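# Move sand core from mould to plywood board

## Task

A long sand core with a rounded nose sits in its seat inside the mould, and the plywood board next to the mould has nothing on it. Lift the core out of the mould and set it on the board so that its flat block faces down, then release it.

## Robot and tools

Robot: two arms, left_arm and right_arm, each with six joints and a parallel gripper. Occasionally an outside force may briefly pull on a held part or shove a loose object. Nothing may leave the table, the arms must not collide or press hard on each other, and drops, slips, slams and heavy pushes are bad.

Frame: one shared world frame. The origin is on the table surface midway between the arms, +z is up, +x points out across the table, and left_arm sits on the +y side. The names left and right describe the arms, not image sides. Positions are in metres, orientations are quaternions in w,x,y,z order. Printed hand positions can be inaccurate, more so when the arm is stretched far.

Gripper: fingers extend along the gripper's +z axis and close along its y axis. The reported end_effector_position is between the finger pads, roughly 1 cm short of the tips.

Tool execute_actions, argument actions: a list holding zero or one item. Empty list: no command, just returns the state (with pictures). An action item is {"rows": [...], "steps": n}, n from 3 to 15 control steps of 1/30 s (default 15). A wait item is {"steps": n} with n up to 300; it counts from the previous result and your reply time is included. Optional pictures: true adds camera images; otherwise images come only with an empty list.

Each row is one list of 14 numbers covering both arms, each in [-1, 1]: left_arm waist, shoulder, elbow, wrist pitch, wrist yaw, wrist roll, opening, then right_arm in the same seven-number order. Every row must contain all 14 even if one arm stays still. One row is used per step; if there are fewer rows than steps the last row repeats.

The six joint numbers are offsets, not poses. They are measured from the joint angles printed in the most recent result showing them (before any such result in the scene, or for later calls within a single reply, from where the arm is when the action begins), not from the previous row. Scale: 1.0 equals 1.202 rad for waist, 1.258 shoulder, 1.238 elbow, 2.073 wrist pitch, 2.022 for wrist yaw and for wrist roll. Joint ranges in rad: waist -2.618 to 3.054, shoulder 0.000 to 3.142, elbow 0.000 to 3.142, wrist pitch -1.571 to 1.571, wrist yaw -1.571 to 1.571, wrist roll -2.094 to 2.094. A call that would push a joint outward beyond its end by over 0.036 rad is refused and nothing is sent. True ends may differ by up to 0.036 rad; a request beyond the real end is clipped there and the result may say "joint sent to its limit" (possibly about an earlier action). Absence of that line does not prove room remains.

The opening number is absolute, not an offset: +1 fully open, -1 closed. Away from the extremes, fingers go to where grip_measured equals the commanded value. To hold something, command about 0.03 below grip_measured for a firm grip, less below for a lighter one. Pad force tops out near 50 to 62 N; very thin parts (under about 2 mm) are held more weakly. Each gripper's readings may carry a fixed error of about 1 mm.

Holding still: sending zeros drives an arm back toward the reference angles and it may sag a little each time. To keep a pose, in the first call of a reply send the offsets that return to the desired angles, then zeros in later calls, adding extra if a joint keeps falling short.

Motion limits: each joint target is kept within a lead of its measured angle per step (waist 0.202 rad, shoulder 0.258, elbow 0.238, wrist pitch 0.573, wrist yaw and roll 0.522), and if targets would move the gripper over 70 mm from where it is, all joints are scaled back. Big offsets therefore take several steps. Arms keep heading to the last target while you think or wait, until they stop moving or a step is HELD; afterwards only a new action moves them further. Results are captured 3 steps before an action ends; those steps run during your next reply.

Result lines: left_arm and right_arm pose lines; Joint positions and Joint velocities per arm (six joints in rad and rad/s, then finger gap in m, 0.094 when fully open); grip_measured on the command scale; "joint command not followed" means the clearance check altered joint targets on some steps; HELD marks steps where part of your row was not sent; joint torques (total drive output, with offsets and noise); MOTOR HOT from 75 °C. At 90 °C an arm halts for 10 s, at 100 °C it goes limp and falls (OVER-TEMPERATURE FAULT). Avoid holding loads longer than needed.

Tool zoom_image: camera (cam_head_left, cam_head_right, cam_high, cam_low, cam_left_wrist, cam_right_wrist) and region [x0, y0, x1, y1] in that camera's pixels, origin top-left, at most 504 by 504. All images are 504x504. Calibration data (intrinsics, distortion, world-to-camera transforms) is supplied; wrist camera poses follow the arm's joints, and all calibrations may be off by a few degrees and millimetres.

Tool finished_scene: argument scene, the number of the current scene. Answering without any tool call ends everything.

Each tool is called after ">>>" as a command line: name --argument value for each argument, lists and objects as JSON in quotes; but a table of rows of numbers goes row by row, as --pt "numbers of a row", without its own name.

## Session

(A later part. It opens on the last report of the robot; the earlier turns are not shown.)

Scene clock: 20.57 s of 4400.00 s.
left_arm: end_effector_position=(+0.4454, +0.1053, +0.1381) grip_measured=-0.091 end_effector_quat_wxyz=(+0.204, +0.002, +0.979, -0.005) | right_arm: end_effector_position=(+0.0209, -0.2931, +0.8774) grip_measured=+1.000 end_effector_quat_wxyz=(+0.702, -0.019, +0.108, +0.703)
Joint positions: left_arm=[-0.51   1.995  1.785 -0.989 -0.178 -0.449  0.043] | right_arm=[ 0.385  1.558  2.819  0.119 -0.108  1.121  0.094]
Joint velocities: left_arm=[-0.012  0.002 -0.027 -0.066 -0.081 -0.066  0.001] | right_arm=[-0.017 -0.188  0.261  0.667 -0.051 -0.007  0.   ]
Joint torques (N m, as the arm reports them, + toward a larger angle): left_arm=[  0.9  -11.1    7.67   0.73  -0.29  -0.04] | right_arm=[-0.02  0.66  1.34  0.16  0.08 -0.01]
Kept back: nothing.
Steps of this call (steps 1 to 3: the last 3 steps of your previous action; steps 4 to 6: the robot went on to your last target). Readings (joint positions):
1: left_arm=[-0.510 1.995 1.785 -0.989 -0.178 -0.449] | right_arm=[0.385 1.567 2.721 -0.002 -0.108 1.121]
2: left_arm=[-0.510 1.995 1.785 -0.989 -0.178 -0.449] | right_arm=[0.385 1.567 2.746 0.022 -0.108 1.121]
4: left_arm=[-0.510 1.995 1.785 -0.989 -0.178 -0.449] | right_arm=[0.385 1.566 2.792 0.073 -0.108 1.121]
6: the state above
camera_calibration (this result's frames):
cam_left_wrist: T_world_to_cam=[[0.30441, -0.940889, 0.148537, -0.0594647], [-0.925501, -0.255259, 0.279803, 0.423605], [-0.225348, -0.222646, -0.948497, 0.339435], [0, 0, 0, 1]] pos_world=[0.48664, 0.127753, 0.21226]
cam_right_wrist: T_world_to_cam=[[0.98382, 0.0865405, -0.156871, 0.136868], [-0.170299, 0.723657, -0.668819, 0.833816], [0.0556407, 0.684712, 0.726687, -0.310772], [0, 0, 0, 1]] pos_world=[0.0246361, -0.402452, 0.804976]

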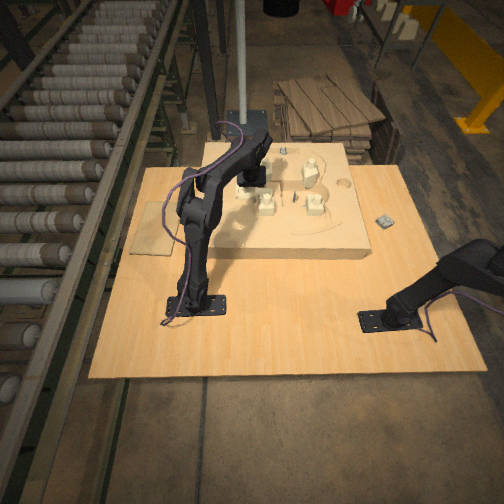

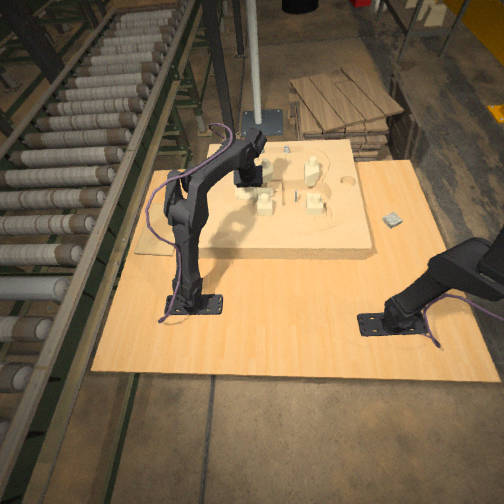

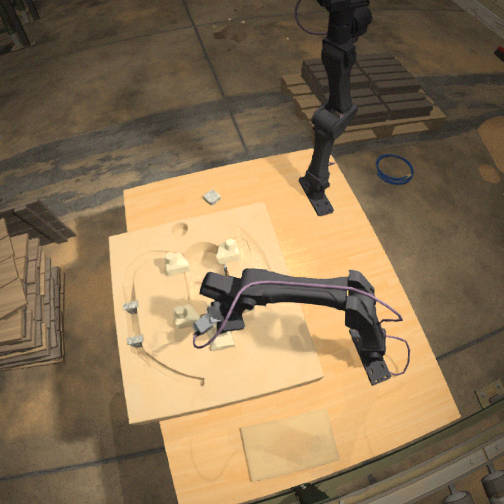

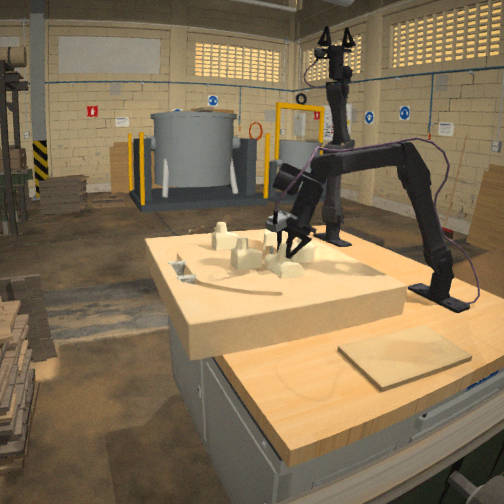

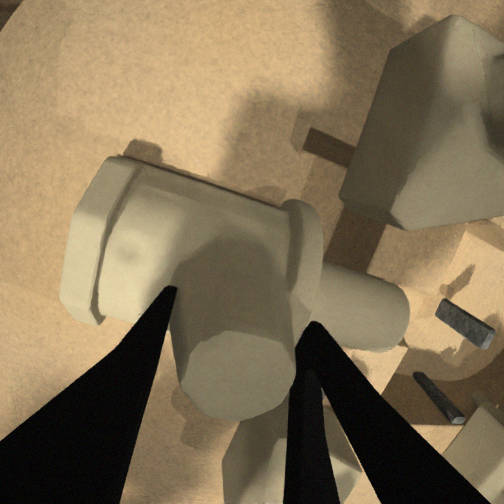

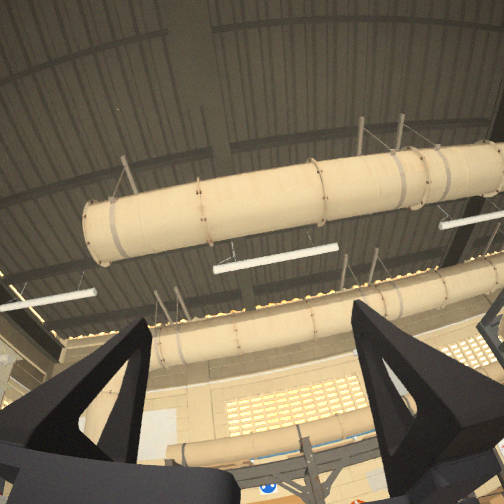

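>>> execute_actions --actions '[{"rows": [ [0.008,-0.024,0.005,0.005,-0.009,-0.002,-0.05,0,-0.01,0.023,0.038,0,0,1], [0.008,-0.024,0.012,0.001,-0.009,-0.002,0.0,0,-0.01,0.023,0.038,0,0,1], [0.008,-0.024,0.020,-0.005,-0.009,-0.002,0.03,0,-0.01,0.023,0.038,0,0,1], [0.008,-0.024,0.027,-0.012,-0.009,-0.002,0.03,0,-0.01,0.023,0.038,0,0,1], [0.008,-0.024,0.034,-0.018,-0.009,-0.002,0.03,0,-0.01,0.023,0.038,0,0,1], [0.008,-0.024,0.040,-0.023,-0.009,-0.002,0.03,0,-0.01,0.023,0.038,0,0,1], [0.008,-0.024,0.045,-0.025,-0.009,-0.002,0.03,0,-0.01,0.023,0.038,0,0,1], [0.008,-0.024,0.048,-0.024,-0.009,-0.002,0.03,0,-0.01,0.023,0.038,0,0,1], [0.008,-0.024,0.048,-0.022,-0.009,-0.002,0.0,0,-0.01,0.023,0.038,0,0,1], [0.008,-0.024,0.048,-0.020,-0.009,-0.002,-0.04,0,-0.01,0.023,0.038,0,0,1], [0.008,-0.024,0.048,-0.019,-0.009,-0.002,-0.08,0,-0.01,0.023,0.038,0,0,1], [0.008,-0.024,0.048,-0.019,-0.009,-0.002,-0.12,0,-0.01,0.023,0.038,0,0,1], [0.008,-0.024,0.048,-0.019,-0.009,-0.002,-0.15,0,-0.01,0.023,0.038,0,0,1], [0.008,-0.024,0.048,-0.019,-0.009,-0.002,-0.18,0,-0.01,0.023,0.038,0,0,1], [0.008,-0.024,0.048,-0.019,-0.009,-0.002,-0.21,0,-0.01,0.023,0.038,0,0,1] ], "steps": 15}]'

>>> execute_actions --actions '[{"rows": [ [0.008,-0.024,0.02,-0.002,-0.004,-0.002,-0.235,0,0,0.01,0,0,0,1], [0.008,-0.024,0.02,-0.002,-0.004,-0.002,-0.26,0,0,0.01,0,0,0,1], [0.008,-0.024,0.02,-0.002,-0.004,-0.002,-0.285,0,0,0.01,0,0,0,1], [0.008,-0.024,0.02,-0.002,-0.004,-0.002,-0.31,0,0,0.01,0,0,0,1], [0.008,-0.024,0.02,-0.002,-0.004,-0.002,-0.335,0,0,0.01,0,0,0,1], [0.008,-0.024,0.02,-0.002,-0.004,-0.002,-0.36,0,0,0.01,0,0,0,1], [0.008,-0.024,0.02,-0.002,-0.004,-0.002,-0.385,0,0,0.01,0,0,0,1], [0.008,-0.024,0.02,-0.002,-0.004,-0.002,-0.41,0,0,0.01,0,0,0,1] ], "steps": 12}]' --pictures true

Scene clock: 21.43 s of 4400.00 s.
left_arm: end_effector_position=(+0.4454, +0.1059, +0.1468) grip_measured=-0.102 end_effector_quat_wxyz=(+0.205, +0.002, +0.979, -0.004) | right_arm: end_effector_position=(-0.0180, -0.3115, +0.8815) grip_measured=+1.000 end_effector_quat_wxyz=(+0.707, -0.038, +0.056, +0.704)
Joint positions: left_arm=[-0.51   1.995  1.819 -1.022 -0.181 -0.449  0.042] | right_arm=[ 0.385  1.536  2.837  0.19  -0.108  1.121  0.094]
Joint velocities: left_arm=[ 0.002  0.002  0.027  0.066  0.007 -0.037 -0.033] | right_arm=[-0.007 -0.007  0.002 -0.022 -0.007 -0.037  0.   ]
Joint torques (N m, as the arm reports them, + toward a larger angle): left_arm=[  0.94 -10.64  10.03   0.58  -0.26  -0.04] | right_arm=[ 0.    2.14  0.76  0.11  0.08 -0.01]
Steps of this call (steps 1 to 14: the robot went on to your last target; steps 15 to 26: the first 12 steps of this action). Readings (joint positions):
15: left_arm=[-0.510 1.995 1.785 -0.989 -0.178 -0.449] | right_arm=[0.385 1.536 2.837 0.190 -0.108 1.121]
16: left_arm=[-0.510 1.995 1.785 -0.989 -0.178 -0.449] | right_arm=[0.385 1.536 2.837 0.190 -0.108 1.121]
18: left_arm=[-0.510 1.995 1.787 -0.993 -0.180 -0.449] | right_arm=[0.385 1.536 2.837 0.190 -0.108 1.121]
22: left_arm=[-0.510 1.995 1.806 -1.019 -0.180 -0.449] | right_arm=[0.385 1.536 2.837 0.190 -0.108 1.121]
26: the state above

Scene clock: 21.83 s of 4400.00 s.
left_arm: end_effector_position=(+0.4455, +0.1089, +0.1466) grip_measured=-0.313 end_effector_quat_wxyz=(+0.204, +0.000, +0.979, +0.001) | right_arm: end_effector_position=(-0.0180, -0.3115, +0.8815) grip_measured=+1.000 end_effector_quat_wxyz=(+0.707, -0.038, +0.056, +0.704)
Joint positions: left_arm=[-0.508  1.995  1.819 -1.027 -0.189 -0.449  0.032] | right_arm=[ 0.385  1.536  2.837  0.19  -0.108  1.121  0.094]
Joint velocities: left_arm=[-0.002  0.007  0.012  0.066 -0.066  0.037 -0.001] | right_arm=[-0.017 -0.002 -0.012  0.007  0.066  0.037  0.   ]
Joint torques (N m, as the arm reports them, + toward a larger angle): left_arm=[  0.71 -10.64   9.98   0.61  -0.17  -0.05] | right_arm=[-0.01  1.28  0.92  0.04  0.08 -0.01]
Steps of this call (steps 1 to 3: the last 3 steps of your previous action; steps 4 to 12: the first 9 steps of this action, its rows measured from where the robot was after step 3). Readings (joint positions):
3: left_arm=[-0.510 1.995 1.819 -1.025 -0.186 -0.449] | right_arm=[0.385 1.536 2.837 0.190 -0.108 1.121]
4: left_arm=[-0.509 1.995 1.819 -1.026 -0.188 -0.449] | right_arm=[0.385 1.536 2.837 0.190 -0.108 1.121]
5: left_arm=[-0.508 1.995 1.819 -1.027 -0.189 -0.449] | right_arm=[0.385 1.536 2.837 0.190 -0.108 1.121]
7: left_arm=[-0.508 1.995 1.819 -1.027 -0.189 -0.449] | right_arm=[0.385 1.536 2.837 0.190 -0.108 1.121]
11: left_arm=[-0.508 1.995 1.819 -1.027 -0.189 -0.449] | right_arm=[0.385 1.536 2.837 0.190 -0.108 1.121]
12: the state above
camera_calibration (this result's frames):
cam_left_wrist: T_world_to_cam=[[0.310529, -0.940427, 0.138453, -0.0587015], [-0.924073, -0.264509, 0.275905, 0.423153], [-0.222846, -0.213618, -0.951161, 0.346618], [0, 0, 0, 1]] pos_world=[0.486496, 0.130767, 0.221067]
cam_right_wrist: T_world_to_cam=[[0.994377, 0.0915274, -0.053263, 0.0878013], [-0.104168, 0.754896, -0.647519, 0.835379], [-0.0190577, 0.649426, 0.760186, -0.340864], [0, 0, 0, 1]] pos_world=[-0.00678382, -0.417294, 0.80472]

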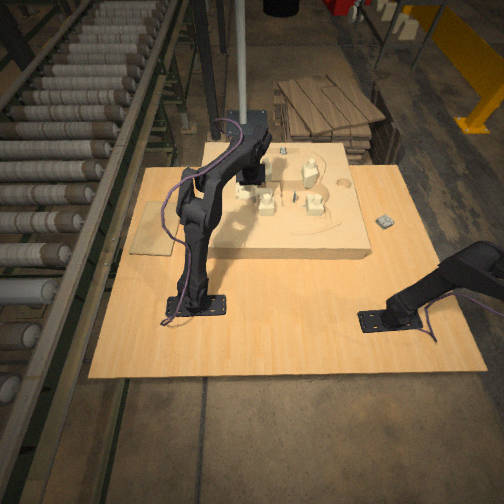

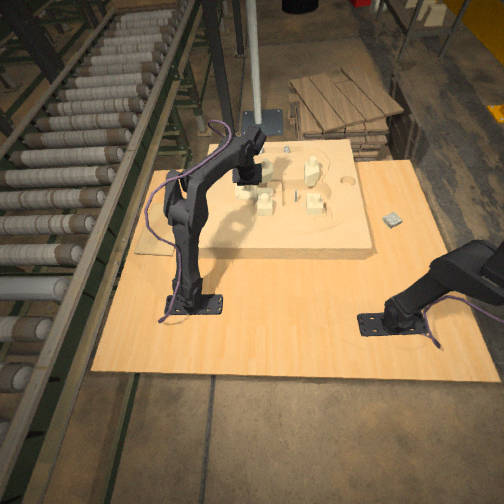

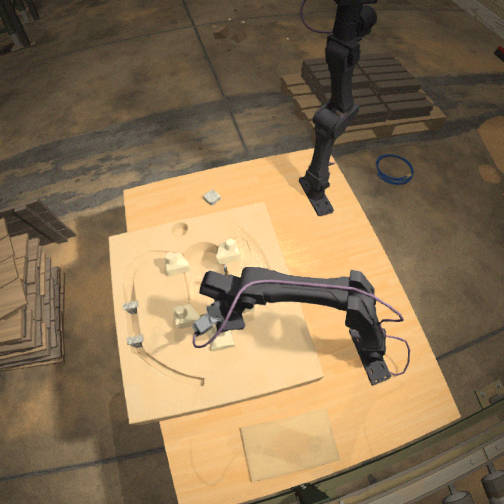

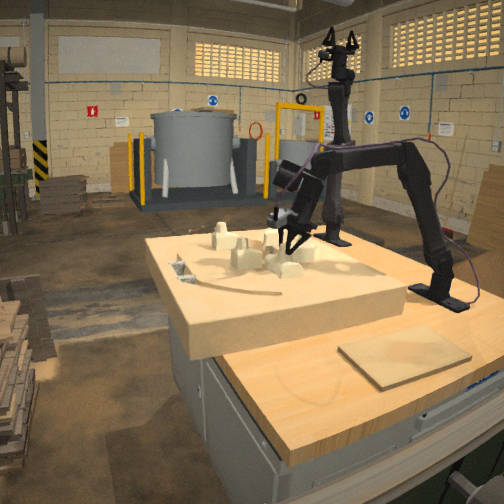

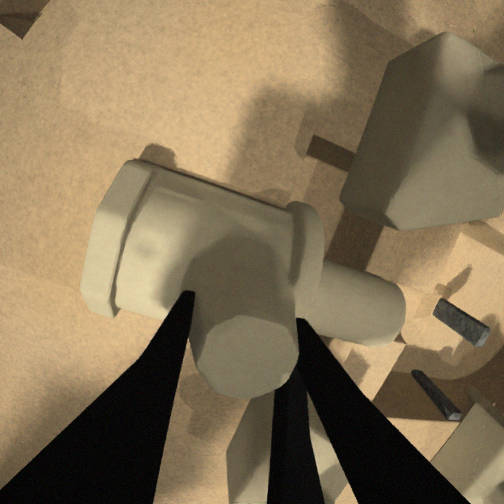

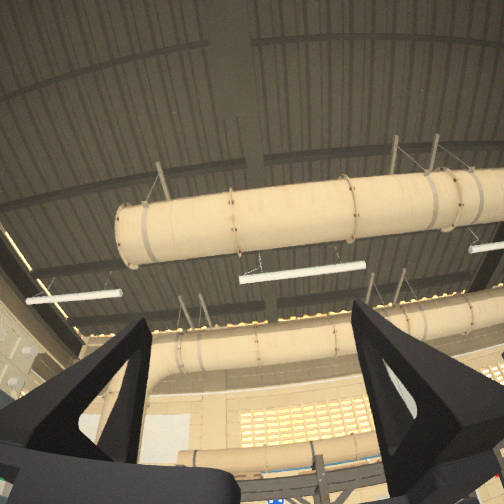

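>>> execute_actions --actions '[{"rows": [ [0.005,-0.022,0.031,-0.002,-0.004,-0.002,-0.37,0,0,0,0,0,0,1], [0.005,-0.020,0.044,-0.004,-0.006,-0.002,-0.37,0,0,0,0,0,0,1], [0.005,-0.018,0.058,-0.006,-0.008,-0.002,-0.37,0,0,0,0,0,0,1], [0.005,-0.017,0.069,-0.015,-0.008,-0.002,-0.37,0,0,0,0,0,0,1], [0.005,-0.016,0.082,-0.024,-0.008,-0.002,-0.37,0,0,0,0,0,0,1], [0.005,-0.014,0.096,-0.034,-0.008,-0.002,-0.37,0,0,0,0,0,0,1], [0.005,-0.012,0.112,-0.044,-0.008,-0.002,-0.37,0,0,0,0,0,0,1], [0.005,-0.010,0.129,-0.055,-0.008,-0.002,-0.37,0,0,0,0,0,0,1], [0.005,-0.007,0.147,-0.065,-0.008,-0.002,-0.37,0,0,0,0,0,0,1], [0.005,-0.004,0.166,-0.076,-0.008,-0.002,-0.37,0,0,0,0,0,0,1], [0.005,-0.001,0.185,-0.086,-0.008,-0.002,-0.37,0,0,0,0,0,0,1], [0.005,0.003,0.206,-0.097,-0.008,-0.002,-0.37,0,0,0,0,0,0,1], [0.005,0.008,0.226,-0.107,-0.008,-0.002,-0.37,0,0,0,0,0,0,1], [0.005,0.012,0.247,-0.116,-0.008,-0.002,-0.37,0,0,0,0,0,0,1], [0.005,0.017,0.267,-0.125,-0.008,-0.002,-0.37,0,0,0,0,0,0,1] ], "steps": 15}]'

>>> execute_actions --actions '[{"rows": [ [0.005,-0.007,0.090,-0.033,-0.008,-0.002,-0.37,0,0,0,0,0,0,1], [0.005,-0.003,0.108,-0.040,-0.008,-0.002,-0.37,0,0,0,0,0,0,1], [0.005,0.002,0.124,-0.045,-0.008,-0.002,-0.37,0,0,0,0,0,0,1], [0.005,0.005,0.138,-0.049,-0.008,-0.002,-0.37,0,0,0,0,0,0,1], [0.005,0.009,0.150,-0.051,-0.008,-0.002,-0.37,0,0,0,0,0,0,1], [0.005,0.010,0.157,-0.051,-0.008,-0.002,-0.37,0,0,0,0,0,0,1], [0.005,0.010,0.157,-0.049,-0.008,-0.002,-0.37,0,0,0,0,0,0,1], [0.005,0.010,0.157,-0.045,-0.008,-0.002,-0.37,0,0,0,0,0,0,1], [0.005,0.010,0.157,-0.038,-0.008,-0.002,-0.37,0,0,0,0,0,0,1] ], "steps": 15}]' --pictures true

Scene clock: 23.70 s of 4400.00 s.
left_arm: end_effector_position=(+0.4445, +0.1084, +0.1648) grip_measured=-0.313 end_effector_quat_wxyz=(+0.186, +0.001, +0.982, +0.007) | right_arm: end_effector_position=(-0.0180, -0.3115, +0.8815) grip_measured=+1.000 end_effector_quat_wxyz=(+0.707, -0.038, +0.056, +0.704)
Joint positions: left_arm=[-0.508  2.044  1.977 -1.176 -0.184 -0.452  0.032] | right_arm=[ 0.385  1.536  2.837  0.19  -0.108  1.121  0.094]
Joint velocities: left_arm=[ 0.017  0.1    0.681 -0.623  0.022  0.022  0.001] | right_arm=[-0.002  0.007  0.002  0.11  -0.022 -0.007  0.   ]
Joint torques (N m, as the arm reports them, + toward a larger angle): left_arm=[  0.58 -12.35  12.64   0.93  -0.33  -0.01] | right_arm=[-0.01  1.33 -0.08  0.03  0.08 -0.01]
Steps of this call (steps 1 to 3: the last 3 steps of your previous action; steps 4 to 15: the robot went on to your last target; steps 16 to 44: nothing new was sent; steps 45 to 56: the first 12 steps of this action). Readings (joint positions):
45: left_arm=[-0.508 1.995 1.821 -1.027 -0.189 -0.449] | right_arm=[0.385 1.536 2.837 0.190 -0.108 1.121]
46: left_arm=[-0.508 1.995 1.824 -1.031 -0.188 -0.449] | right_arm=[0.385 1.536 2.837 0.190 -0.108 1.121]
48: left_arm=[-0.508 2.001 1.838 -1.048 -0.186 -0.450] | right_arm=[0.385 1.536 2.837 0.190 -0.108 1.121]
52: left_arm=[-0.508 2.024 1.893 -1.100 -0.185 -0.452] | right_arm=[0.385 1.536 2.837 0.190 -0.108 1.121]
56: the state above

Scene clock: 24.20 s of 4400.00 s.
left_arm: end_effector_position=(+0.4426, +0.1073, +0.1948) grip_measured=-0.313 end_effector_quat_wxyz=(+0.175, +0.003, +0.985, +0.007) | right_arm: end_effector_position=(-0.0180, -0.3115, +0.8815) grip_measured=+1.000 end_effector_quat_wxyz=(+0.707, -0.038, +0.056, +0.704)
Joint positions: left_arm=[-0.508  2.103  2.198 -1.357 -0.173 -0.452  0.032] | right_arm=[ 0.385  1.536  2.837  0.19  -0.108  1.121  0.094]
Joint velocities: left_arm=[-0.002  0.051  0.002 -0.022  0.022 -0.022 -0.   ] | right_arm=[ 0.012  0.007 -0.002  0.11  -0.051  0.051  0.   ]
Joint torques (N m, as the arm reports them, + toward a larger angle): left_arm=[  0.57 -11.72  11.98   0.98  -0.37  -0.05] | right_arm=[ 0.01  1.33 -0.12  0.03  0.08  0.  ]
Steps of this call (steps 1 to 3: the last 3 steps of your previous action; steps 4 to 15: the first 12 steps of this action, its rows measured from where the robot was after step 3). Readings (joint positions):
3: left_arm=[-0.508 2.054 2.054 -1.239 -0.183 -0.452] | right_arm=[0.385 1.536 2.837 0.190 -0.108 1.121]
4: left_arm=[-0.508 2.058 2.080 -1.260 -0.181 -0.452] | right_arm=[0.385 1.536 2.837 0.190 -0.108 1.121]
5: left_arm=[-0.508 2.063 2.106 -1.279 -0.180 -0.452] | right_arm=[0.385 1.536 2.837 0.190 -0.108 1.121]
7: left_arm=[-0.508 2.075 2.150 -1.313 -0.177 -0.452] | right_arm=[0.385 1.536 2.837 0.190 -0.108 1.121]
11: left_arm=[-0.508 2.094 2.196 -1.350 -0.175 -0.452] | right_arm=[0.385 1.536 2.837 0.190 -0.108 1.121]
15: the state above
camera_calibration (this result's frames):
cam_left_wrist: T_world_to_cam=[[0.315614, -0.942825, 0.107096, -0.0618499], [-0.906759, -0.266418, 0.326817, 0.389373], [-0.279599, -0.200258, -0.939, 0.412843], [0, 0, 0, 1]] pos_world=[0.488019, 0.128098, 0.26703]
cam_right_wrist: T_world_to_cam=[[0.994377, 0.0915274, -0.053263, 0.0878013], [-0.104168, 0.754896, -0.647519, 0.835379], [-0.0190577, 0.649426, 0.760186, -0.340864], [0, 0, 0, 1]] pos_world=[-0.00678382, -0.417294, 0.80472]

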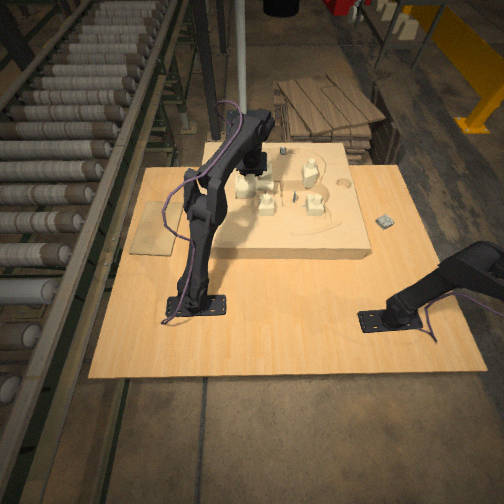

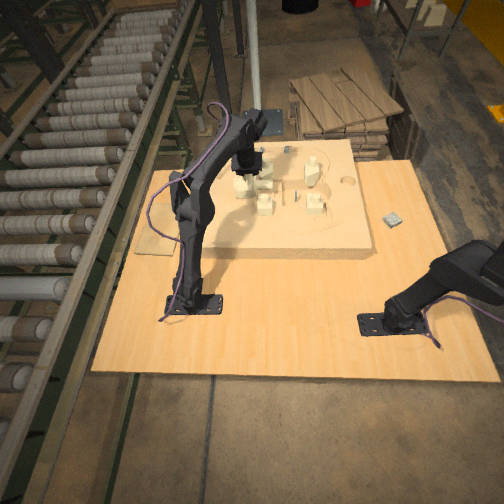

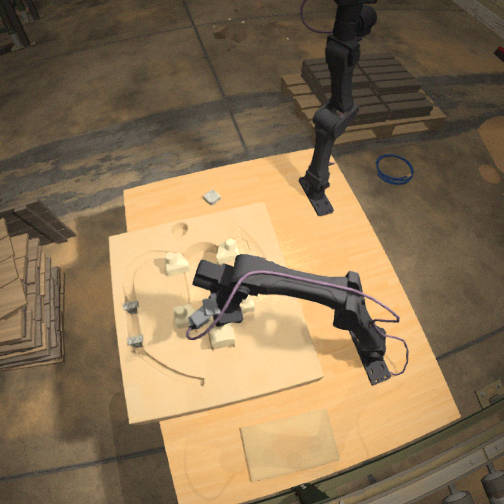

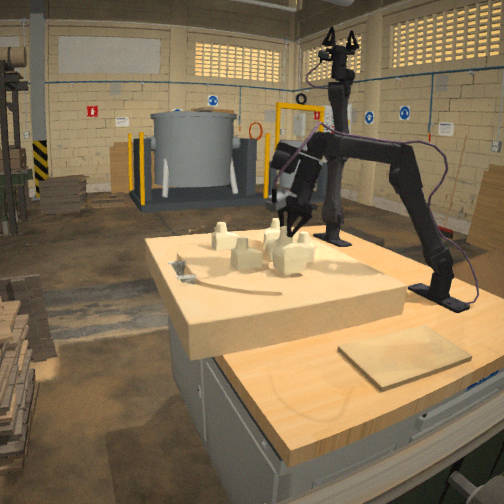

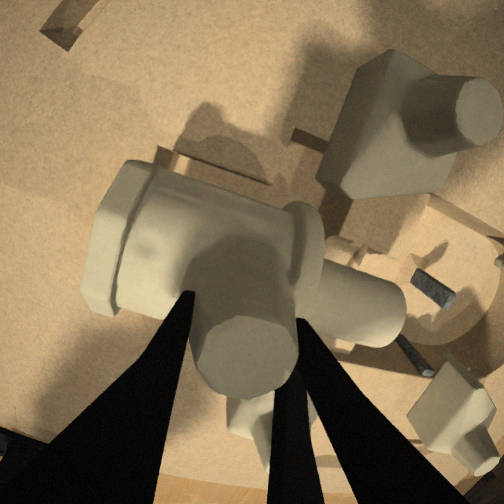

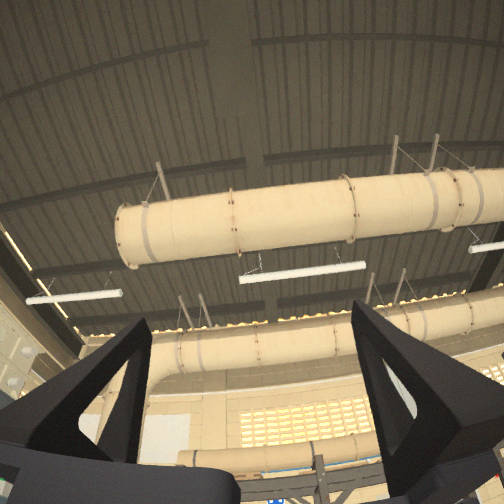

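>>> zoom_image --camera "cam_low" --region '[240, 190, 340, 290]'

>>> zoom_image --camera "cam_head_left" --region '[110, 150, 300, 280]'

Region (240, 190, 340, 290) of cam_low's 504x504 image, scaled by 5.040, with more detail than that image has.

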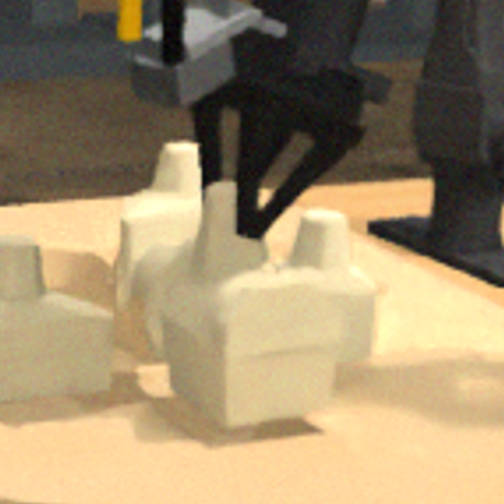

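Region (110, 150, 300, 280) of cam_head_left's 504x504 image, scaled by 2.653, with more detail than that image has; it fills the top 345 rows of this view, and the rest is white.

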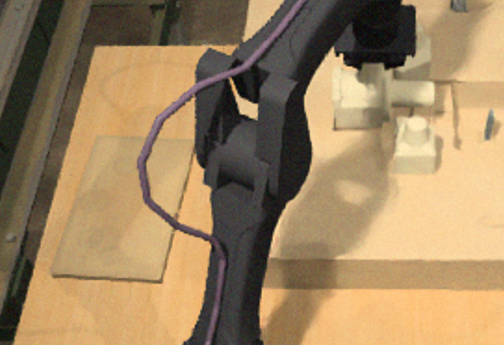

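>>> execute_actions --actions '[{"rows": [ [0.009,-0.041,0.032,0.020,-0.014,-0.002,-0.37,0,0,0,0,0,0,1], [0.011,-0.056,0.023,0.021,-0.015,-0.002,-0.37,0,0,0,0,0,0,1], [0.016,-0.073,0.013,0.022,-0.016,-0.002,-0.37,0,0,0,0,0,0,1], [0.022,-0.082,0.002,0.023,-0.017,-0.002,-0.37,0,0,0,0,0,0,1], [0.031,-0.092,-0.008,0.023,-0.018,-0.002,-0.37,0,0,0,0,0,0,1], [0.041,-0.103,-0.017,0.023,-0.019,-0.002,-0.37,0,0,0,0,0,0,1], [0.053,-0.115,-0.027,0.023,-0.020,-0.002,-0.37,0,0,0,0,0,0,1], [0.067,-0.129,-0.038,0.023,-0.021,-0.002,-0.37,0,0,0,0,0,0,1], [0.082,-0.142,-0.049,0.023,-0.023,-0.010,-0.37,0,0,0,0,0,0,1], [0.098,-0.157,-0.062,0.023,-0.026,-0.019,-0.37,0,0,0,0,0,0,1], [0.116,-0.172,-0.075,0.023,-0.029,-0.029,-0.37,0,0,0,0,0,0,1], [0.135,-0.187,-0.089,0.023,-0.033,-0.040,-0.37,0,0,0,0,0,0,1], [0.154,-0.203,-0.103,0.023,-0.037,-0.052,-0.37,0,0,0,0,0,0,1], [0.175,-0.219,-0.118,0.023,-0.041,-0.065,-0.37,0,0,0,0,0,0,1], [0.197,-0.234,-0.133,0.023,-0.046,-0.078,-0.37,0,0,0,0,0,0,1] ], "steps": 15}]'

>>> execute_actions --actions '[{"rows": [ [0.065,-0.092,-0.020,0.022,-0.039,-0.056,-0.37,0,0,0,0,0,0,1], [0.088,-0.107,-0.036,0.022,-0.044,-0.070,-0.37,0,0,0,0,0,0,1], [0.112,-0.121,-0.052,0.021,-0.048,-0.084,-0.37,0,0,0,0,0,0,1], [0.136,-0.135,-0.069,0.021,-0.053,-0.099,-0.37,0,0,0,0,0,0,1], [0.160,-0.148,-0.085,0.021,-0.058,-0.114,-0.37,0,0,0,0,0,0,1], [0.185,-0.160,-0.102,0.021,-0.063,-0.129,-0.37,0,0,0,0,0,0,1], [0.209,-0.171,-0.119,0.021,-0.068,-0.143,-0.37,0,0,0,0,0,0,1], [0.234,-0.181,-0.135,0.021,-0.073,-0.158,-0.37,0,0,0,0,0,0,1], [0.258,-0.189,-0.152,0.021,-0.078,-0.172,-0.37,0,0,0,0,0,0,1], [0.282,-0.196,-0.168,0.026,-0.082,-0.185,-0.37,0,0,0,0,0,0,1], [0.306,-0.202,-0.184,0.033,-0.087,-0.198,-0.37,0,0,0,0,0,0,1], [0.330,-0.205,-0.200,0.040,-0.091,-0.211,-0.37,0,0,0,0,0,0,1], [0.353,-0.207,-0.217,0.048,-0.095,-0.222,-0.37,0,0,0,0,0,0,1], [0.375,-0.207,-0.234,0.056,-0.099,-0.233,-0.37,0,0,0,0,0,0,1], [0.397,-0.207,-0.252,0.064,-0.102,-0.243,-0.37,0,0,0,0,0,0,1] ], "steps": 15}]'

>>> execute_actions --actions '[{"rows": [ [0.064,-0.046,-0.028,0.052,-0.045,-0.061,-0.37,0,0,0,0,0,0,1], [0.083,-0.044,-0.046,0.060,-0.048,-0.068,-0.37,0,0,0,0,0,0,1], [0.102,-0.042,-0.064,0.067,-0.050,-0.074,-0.37,0,0,0,0,0,0,1], [0.119,-0.040,-0.082,0.075,-0.052,-0.079,-0.37,0,0,0,0,0,0,1], [0.136,-0.038,-0.099,0.082,-0.053,-0.082,-0.37,0,0,0,0,0,0,1], [0.150,-0.038,-0.115,0.088,-0.053,-0.083,-0.37,0,0,0,0,0,0,1], [0.164,-0.038,-0.130,0.094,-0.053,-0.083,-0.37,0,0,0,0,0,0,1], [0.175,-0.038,-0.143,0.099,-0.053,-0.081,-0.37,0,0,0,0,0,0,1], [0.185,-0.038,-0.155,0.103,-0.052,-0.077,-0.37,0,0,0,0,0,0,1], [0.193,-0.038,-0.165,0.106,-0.050,-0.070,-0.37,0,0,0,0,0,0,1], [0.200,-0.038,-0.172,0.107,-0.050,-0.070,-0.37,0,0,0,0,0,0,1], [0.204,-0.038,-0.178,0.107,-0.050,-0.070,-0.37,0,0,0,0,0,0,1], [0.206,-0.038,-0.180,0.106,-0.050,-0.070,-0.37,0,0,0,0,0,0,1], [0.206,-0.038,-0.180,0.103,-0.050,-0.070,-0.37,0,0,0,0,0,0,1], [0.206,-0.038,-0.180,0.098,-0.050,-0.070,-0.37,0,0,0,0,0,0,1] ], "steps": 15}]'

>>> execute_actions --actions '[{"steps": 7}]' --pictures true

Scene clock: 29.40 s of 4400.00 s.
left_arm: end_effector_position=(+0.4349, +0.1601, +0.2150) grip_measured=-0.313 end_effector_quat_wxyz=(+0.182, -0.061, +0.981, +0.005) | right_arm: end_effector_position=(-0.0180, -0.3115, +0.8815) grip_measured=+1.000 end_effector_quat_wxyz=(+0.707, -0.038, +0.056, +0.704)
Joint positions: left_arm=[-0.406  1.977  2.088 -1.353 -0.164 -0.48   0.032] | right_arm=[ 0.385  1.536  2.837  0.19  -0.108  1.121  0.094]
Joint velocities: left_arm=[ 0.657 -0.613 -0.427 -0.051 -0.125 -0.3   -0.   ] | right_arm=[-0.002  0.002  0.012 -0.066  0.037  0.022  0.   ]
Joint torques (N m, as the arm reports them, + toward a larger angle): left_arm=[  1.98 -13.13   9.46   0.99  -0.73  -0.03] | right_arm=[-0.01  1.35 -0.09  0.03  0.08 -0.01]
Steps of this call (steps 1 to 3: the last 3 steps of your previous action; steps 4 to 15: the robot went on to your last target; steps 16 to 90: nothing new was sent; then 1.80 s passed at rest; steps 91 to 102: the first 12 steps of this action). Readings (joint positions):
91: left_arm=[-0.508 2.109 2.198 -1.360 -0.171 -0.452] | right_arm=[0.385 1.536 2.837 0.190 -0.108 1.121]
92: left_arm=[-0.508 2.109 2.198 -1.360 -0.171 -0.452] | right_arm=[0.385 1.536 2.837 0.190 -0.108 1.121]
94: left_arm=[-0.505 2.101 2.189 -1.357 -0.170 -0.452] | right_arm=[0.385 1.536 2.837 0.190 -0.108 1.121]
98: left_arm=[-0.478 2.053 2.144 -1.353 -0.163 -0.452] | right_arm=[0.385 1.536 2.837 0.190 -0.108 1.121]
102: the state above

Scene clock: 29.90 s of 4400.00 s.
left_arm: end_effector_position=(+0.3842, +0.3623, +0.2317) grip_measured=-0.313 end_effector_quat_wxyz=(+0.197, -0.435, +0.876, +0.069) | right_arm: end_effector_position=(-0.0180, -0.3115, +0.8815) grip_measured=+1.000 end_effector_quat_wxyz=(+0.707, -0.038, +0.056, +0.704)
Joint positions: left_arm=[ 0.016  1.718  1.807 -1.347 -0.285 -0.837  0.032] | right_arm=[ 0.385  1.536  2.837  0.19  -0.108  1.121  0.094]
Joint velocities: left_arm=[ 0.799 -0.217 -0.574  0.051 -0.286 -0.711  0.001] | right_arm=[ 0.007 -0.002  0.012  0.007  0.022 -0.007  0.   ]
Joint torques (N m, as the arm reports them, + toward a larger angle): left_arm=[ 0.29 -9.56  9.13  1.17 -0.61 -0.02] | right_arm=[-0.02  1.33 -0.1   0.02  0.08 -0.01]
Steps of this call (steps 1 to 3: the last 3 steps of your previous action; steps 4 to 15: the first 12 steps of this action, its rows measured from where the robot was after step 3). Readings (joint positions):
3: left_arm=[-0.328 1.911 2.041 -1.352 -0.182 -0.528] | right_arm=[0.385 1.536 2.837 0.190 -0.108 1.121]
4: left_arm=[-0.300 1.890 2.024 -1.352 -0.191 -0.549] | right_arm=[0.385 1.536 2.837 0.190 -0.108 1.121]
5: left_arm=[-0.272 1.869 2.007 -1.351 -0.200 -0.571] | right_arm=[0.385 1.536 2.837 0.190 -0.108 1.121]
7: left_arm=[-0.215 1.830 1.971 -1.350 -0.217 -0.619] | right_arm=[0.385 1.536 2.837 0.190 -0.108 1.121]
11: left_arm=[-0.100 1.762 1.889 -1.350 -0.251 -0.727] | right_arm=[0.385 1.536 2.837 0.190 -0.108 1.121]
15: the state above

Scene clock: 30.40 s of 4400.00 s.
left_arm: end_effector_position=(+0.3250, +0.4794, +0.1609) grip_measured=-0.313 end_effector_quat_wxyz=(+0.154, -0.647, +0.735, +0.132) | right_arm: end_effector_position=(-0.0180, -0.3115, +0.8815) grip_measured=+1.000 end_effector_quat_wxyz=(+0.707, -0.038, +0.056, +0.704)
Joint positions: left_arm=[ 0.334  1.703  1.514 -1.179 -0.356 -1.049  0.032] | right_arm=[ 0.385  1.536  2.837  0.19  -0.108  1.121  0.094]
Joint velocities: left_arm=[ 0.232  0.002 -0.31   0.227 -0.037  0.022  0.   ] | right_arm=[-0.002 -0.002  0.012 -0.022 -0.051 -0.081  0.   ]
Joint torques (N m, as the arm reports them, + toward a larger angle): left_arm=[-0.12 -9.35 10.12  0.87 -0.74 -0.05] | right_arm=[-0.03  1.33 -0.08  0.03  0.08  0.  ]
Steps of this call (steps 1 to 3: the last 3 steps of your previous action; steps 4 to 15: the first 12 steps of this action, its rows measured from where the robot was after step 3). Readings (joint positions):
3: left_arm=[0.101 1.704 1.745 -1.324 -0.309 -0.914] | right_arm=[0.385 1.536 2.837 0.190 -0.108 1.121]
4: left_arm=[0.128 1.703 1.725 -1.313 -0.317 -0.937] | right_arm=[0.385 1.536 2.837 0.190 -0.108 1.121]
5: left_arm=[0.154 1.703 1.704 -1.299 -0.324 -0.958] | right_arm=[0.385 1.536 2.837 0.190 -0.108 1.121]
7: left_arm=[0.203 1.703 1.660 -1.270 -0.337 -0.996] | right_arm=[0.385 1.536 2.837 0.190 -0.108 1.121]
11: left_arm=[0.284 1.703 1.574 -1.215 -0.353 -1.043] | right_arm=[0.385 1.536 2.837 0.190 -0.108 1.121]
15: the state above

Scene clock: 30.63 s of 4400.00 s.
left_arm: end_effector_position=(+0.3219, +0.4824, +0.1561) grip_measured=-0.313 end_effector_quat_wxyz=(+0.150, -0.652, +0.732, +0.132) | right_arm: end_effector_position=(-0.0180, -0.3115, +0.8815) grip_measured=+1.000 end_effector_quat_wxyz=(+0.707, -0.038, +0.056, +0.704)
Joint positions: left_arm=[ 0.346  1.703  1.497 -1.167 -0.353 -1.05   0.032] | right_arm=[ 0.385  1.536  2.837  0.19  -0.108  1.121  0.094]
Joint velocities: left_arm=[-0.027 -0.017 -0.002  0.11   0.037 -0.051 -0.001] | right_arm=[-0.002 -0.007 -0.007  0.022 -0.125 -0.051  0.   ]
Joint torques (N m, as the arm reports them, + toward a larger angle): left_arm=[ 0.33 -9.33  9.83  0.7  -0.8  -0.04] | right_arm=[-0.01  1.33 -0.09  0.03  0.08 -0.01]
Kept back: nothing.
Steps of this call (steps 1 to 3: the last 3 steps of your previous action; steps 4 to 7: the robot went on to your last target). Readings (joint positions):
1: left_arm=[0.340 1.703 1.506 -1.175 -0.356 -1.050] | right_arm=[0.385 1.536 2.837 0.190 -0.108 1.121]
2: left_arm=[0.344 1.703 1.501 -1.173 -0.356 -1.050] | right_arm=[0.385 1.536 2.837 0.190 -0.108 1.121]
4: left_arm=[0.346 1.703 1.497 -1.173 -0.356 -1.050] | right_arm=[0.385 1.536 2.837 0.190 -0.108 1.121]
7: the state above
camera_calibration (this result's frames):
cam_left_wrist: T_world_to_cam=[[0.969771, 0.200516, 0.139061, -0.433042], [0.154703, -0.945929, 0.285107, 0.385109], [0.18871, -0.254975, -0.948355, 0.294973], [0, 0, 0, 1]] pos_world=[0.304709, 0.526328, 0.23016]
cam_right_wrist: T_world_to_cam=[[0.994377, 0.0915274, -0.053263, 0.0878013], [-0.104168, 0.754896, -0.647519, 0.835379], [-0.0190577, 0.649426, 0.760186, -0.340864], [0, 0, 0, 1]] pos_world=[-0.00678382, -0.417294, 0.80472]

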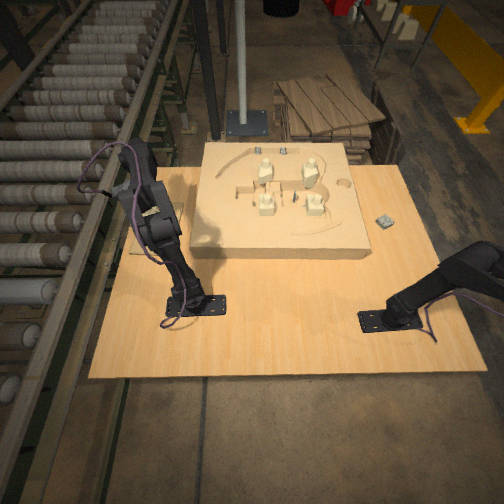

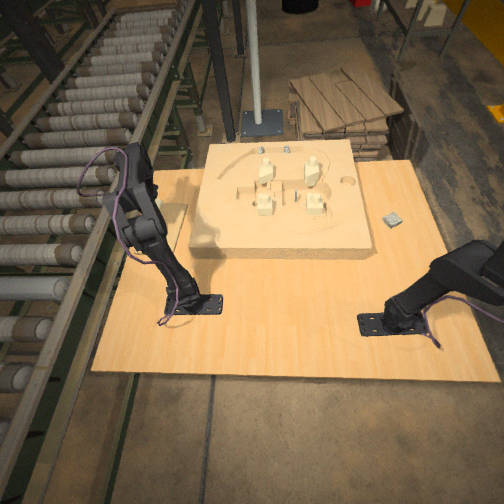

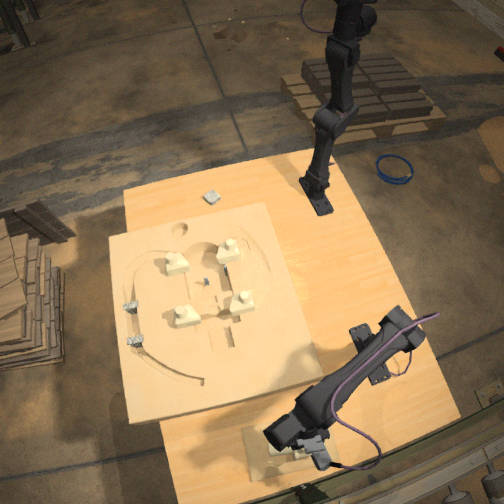

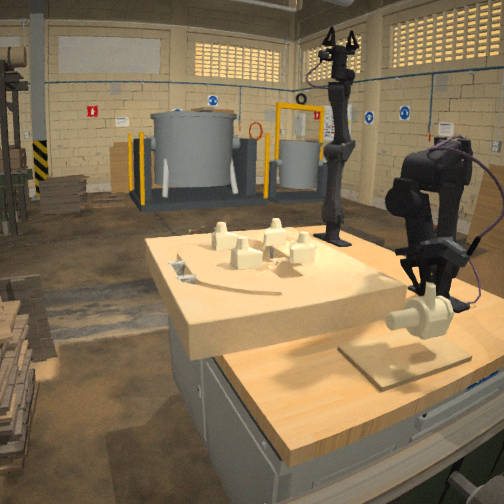

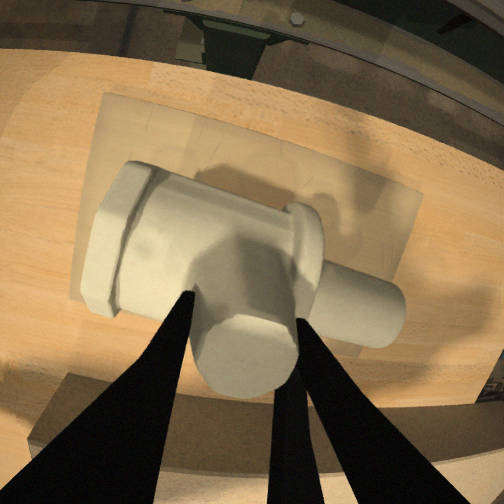

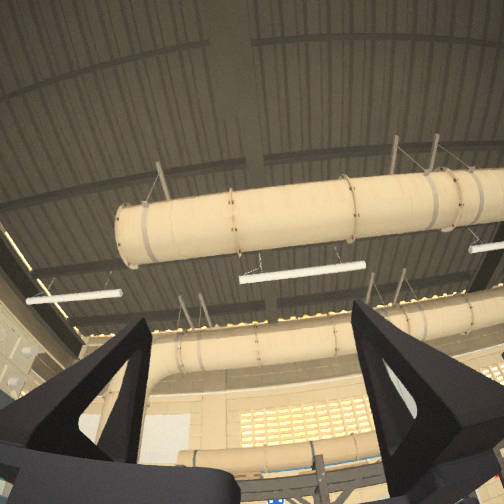

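>>> execute_actions --actions '[{"rows": [ [0.002,-0.037,0.014,0.030,-0.030,-0.003,-0.37,0,0,0,0,0,0,1], [0.002,-0.037,0.006,0.039,-0.032,-0.003,-0.37,0,0,0,0,0,0,1], [0.002,-0.037,-0.004,0.048,-0.033,-0.003,-0.37,0,0,0,0,0,0,1], [0.002,-0.037,-0.015,0.058,-0.033,-0.003,-0.37,0,0,0,0,0,0,1], [0.002,-0.037,-0.027,0.067,-0.033,-0.003,-0.37,0,0,0,0,0,0,1], [0.002,-0.037,-0.039,0.075,-0.033,-0.003,-0.37,0,0,0,0,0,0,1], [0.002,-0.037,-0.051,0.083,-0.033,-0.003,-0.37,0,0,0,0,0,0,1], [0.002,-0.037,-0.062,0.090,-0.033,-0.003,-0.37,0,0,0,0,0,0,1], [0.002,-0.037,-0.073,0.096,-0.033,-0.003,-0.37,0,0,0,0,0,0,1], [0.002,-0.037,-0.082,0.101,-0.033,-0.003,-0.37,0,0,0,0,0,0,1], [0.002,-0.037,-0.089,0.103,-0.033,-0.003,-0.37,0,0,0,0,0,0,1], [0.002,-0.037,-0.094,0.104,-0.033,-0.003,-0.37,0,0,0,0,0,0,1], [0.002,-0.037,-0.098,0.105,-0.033,-0.003,-0.37,0,0,0,0,0,0,1], [0.002,-0.037,-0.101,0.105,-0.033,-0.003,-0.37,0,0,0,0,0,0,1], [0.002,-0.037,-0.104,0.105,-0.033,-0.003,-0.37,0,0,0,0,0,0,1] ], "steps": 15}]'

>>> execute_actions --actions '[{"rows": [ [0.002,-0.035,0.012,0.031,-0.030,-0.003,-0.37,0,0,0,0,0,0,1], [0.002,-0.034,0.009,0.033,-0.030,-0.003,-0.37,0,0,0,0,0,0,1], [0.002,-0.033,0.005,0.035,-0.030,-0.003,-0.37,0,0,0,0,0,0,1], [0.002,-0.032,0.002,0.037,-0.030,-0.003,-0.37,0,0,0,0,0,0,1], [0.002,-0.031,-0.001,0.039,-0.030,-0.003,-0.37,0,0,0,0,0,0,1], [0.002,-0.030,-0.004,0.041,-0.030,-0.003,-0.37,0,0,0,0,0,0,1], [0.002,-0.029,-0.008,0.043,-0.030,-0.003,-0.37,0,0,0,0,0,0,1], [0.002,-0.028,-0.011,0.044,-0.030,-0.003,-0.37,0,0,0,0,0,0,1], [0.002,-0.027,-0.014,0.045,-0.030,-0.003,-0.37,0,0,0,0,0,0,1], [0.002,-0.026,-0.017,0.045,-0.030,-0.003,-0.37,0,0,0,0,0,0,1], [0.002,-0.026,-0.020,0.045,-0.030,-0.003,-0.37,0,0,0,0,0,0,1] ], "steps": 15}]' --pictures true

Scene clock: 31.90 s of 4400.00 s.
left_arm: end_effector_position=(+0.3237, +0.4835, +0.1252) grip_measured=-0.313 end_effector_quat_wxyz=(+0.156, -0.653, +0.730, +0.131) | right_arm: end_effector_position=(-0.0180, -0.3115, +0.8815) grip_measured=+1.000 end_effector_quat_wxyz=(+0.707, -0.038, +0.056, +0.704)
Joint positions: left_arm=[ 0.346  1.703  1.371 -1.028 -0.355 -1.052  0.032] | right_arm=[ 0.385  1.536  2.837  0.19  -0.108  1.121  0.094]
Joint velocities: left_arm=[-0.007 -0.012 -0.31   0.198 -0.051  0.022  0.   ] | right_arm=[ 0.002  0.002  0.012 -0.051 -0.037 -0.051  0.   ]
Joint torques (N m, as the arm reports them, + toward a larger angle): left_arm=[ 0.23 -9.34 10.05  0.84 -0.83 -0.05] | right_arm=[-0.03  1.34 -0.09  0.04  0.09  0.  ]
Steps of this call (steps 1 to 26: the robot went on to your last target; steps 27 to 38: the first 12 steps of this action). Readings (joint positions):
27: left_arm=[0.346 1.703 1.497 -1.159 -0.353 -1.051] | right_arm=[0.385 1.536 2.837 0.190 -0.108 1.121]
28: left_arm=[0.346 1.703 1.495 -1.155 -0.353 -1.051] | right_arm=[0.385 1.536 2.837 0.190 -0.108 1.121]
30: left_arm=[0.346 1.703 1.482 -1.134 -0.354 -1.051] | right_arm=[0.385 1.536 2.837 0.190 -0.108 1.121]
34: left_arm=[0.346 1.703 1.427 -1.072 -0.355 -1.052] | right_arm=[0.385 1.536 2.837 0.190 -0.108 1.121]
38: the state above

Scene clock: 32.40 s of 4400.00 s.
left_arm: end_effector_position=(+0.3230, +0.4837, +0.1122) grip_measured=-0.313 end_effector_quat_wxyz=(+0.159, -0.653, +0.729, +0.131) | right_arm: end_effector_position=(-0.0180, -0.3115, +0.8815) grip_measured=+1.000 end_effector_quat_wxyz=(+0.707, -0.038, +0.056, +0.704)
Joint positions: left_arm=[ 0.346  1.703  1.318 -0.97  -0.358 -1.054  0.032] | right_arm=[ 0.385  1.536  2.837  0.19  -0.108  1.121  0.094]
Joint velocities: left_arm=[-0.012  0.027 -0.027  0.051 -0.051 -0.066 -0.001] | right_arm=[-0.002  0.012  0.012 -0.051 -0.022 -0.007  0.   ]
Joint torques (N m, as the arm reports them, + toward a larger angle): left_arm=[ 0.27 -8.42  8.04  0.84 -0.75 -0.05] | right_arm=[-0.02  1.35 -0.08  0.03  0.08  0.  ]
Steps of this call (steps 1 to 3: the last 3 steps of your previous action; steps 4 to 15: the first 12 steps of this action, its rows measured from where the robot was after step 3). Readings (joint positions):
3: left_arm=[0.346 1.703 1.350 -1.015 -0.355 -1.052] | right_arm=[0.385 1.536 2.837 0.190 -0.108 1.121]
4: left_arm=[0.346 1.703 1.346 -1.013 -0.355 -1.052] | right_arm=[0.385 1.536 2.837 0.190 -0.108 1.121]
5: left_arm=[0.346 1.703 1.343 -1.009 -0.355 -1.053] | right_arm=[0.385 1.536 2.837 0.190 -0.108 1.121]
7: left_arm=[0.346 1.703 1.338 -1.001 -0.355 -1.053] | right_arm=[0.385 1.536 2.837 0.190 -0.108 1.121]
11: left_arm=[0.346 1.703 1.324 -0.979 -0.355 -1.053] | right_arm=[0.385 1.536 2.837 0.190 -0.108 1.121]
15: the state above
camera_calibration (this result's frames):
cam_left_wrist: T_world_to_cam=[[0.966569, 0.202973, 0.156674, -0.43041], [0.15416, -0.948287, 0.277463, 0.400888], [0.204889, -0.244035, -0.947875, 0.242854], [0, 0, 0, 1]] pos_world=[0.304462, 0.526784, 0.186397]
cam_right_wrist: T_world_to_cam=[[0.994377, 0.0915274, -0.053263, 0.0878013], [-0.104168, 0.754896, -0.647519, 0.835379], [-0.0190577, 0.649426, 0.760186, -0.340864], [0, 0, 0, 1]] pos_world=[-0.00678382, -0.417294, 0.80472]

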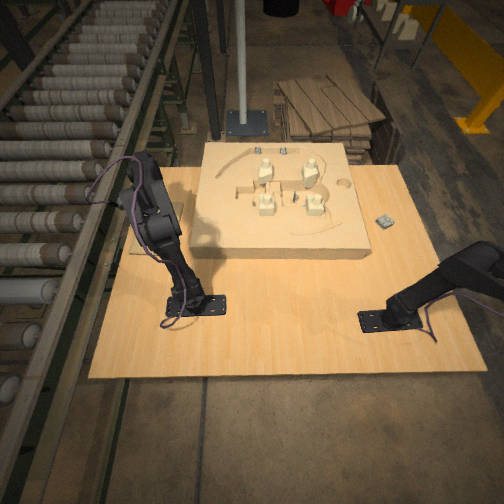

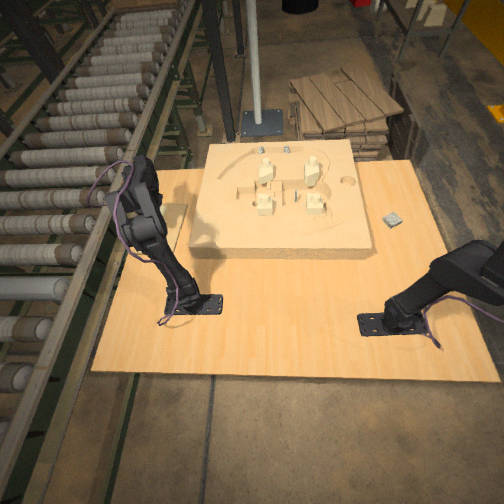

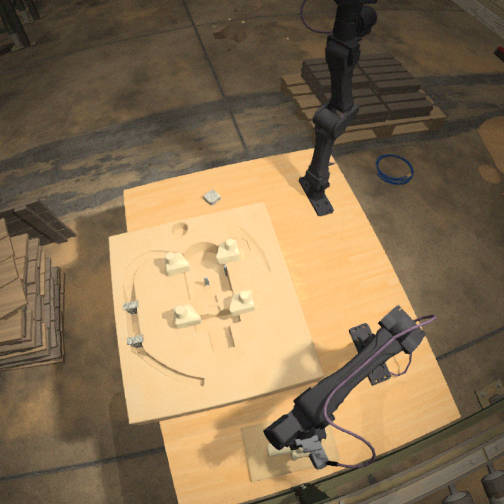

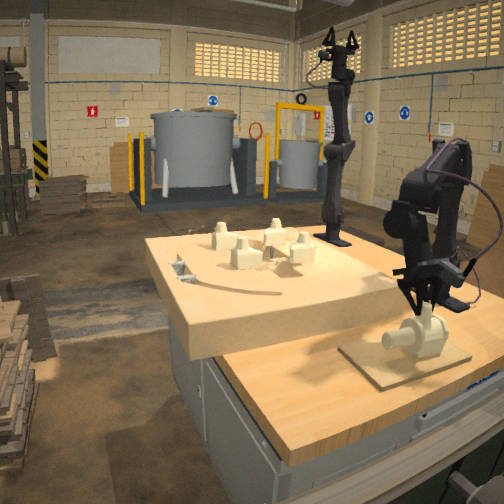

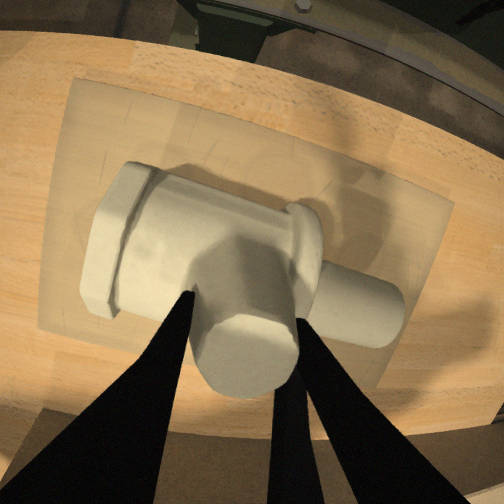

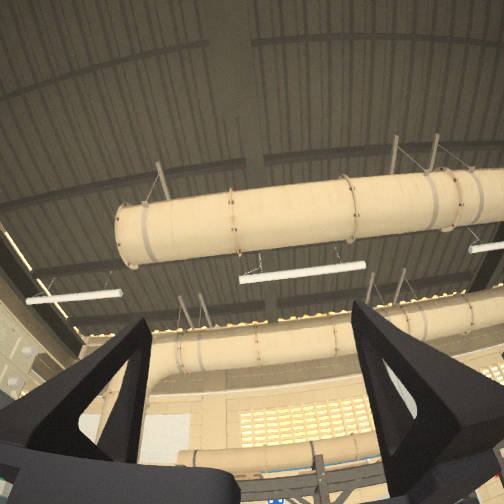

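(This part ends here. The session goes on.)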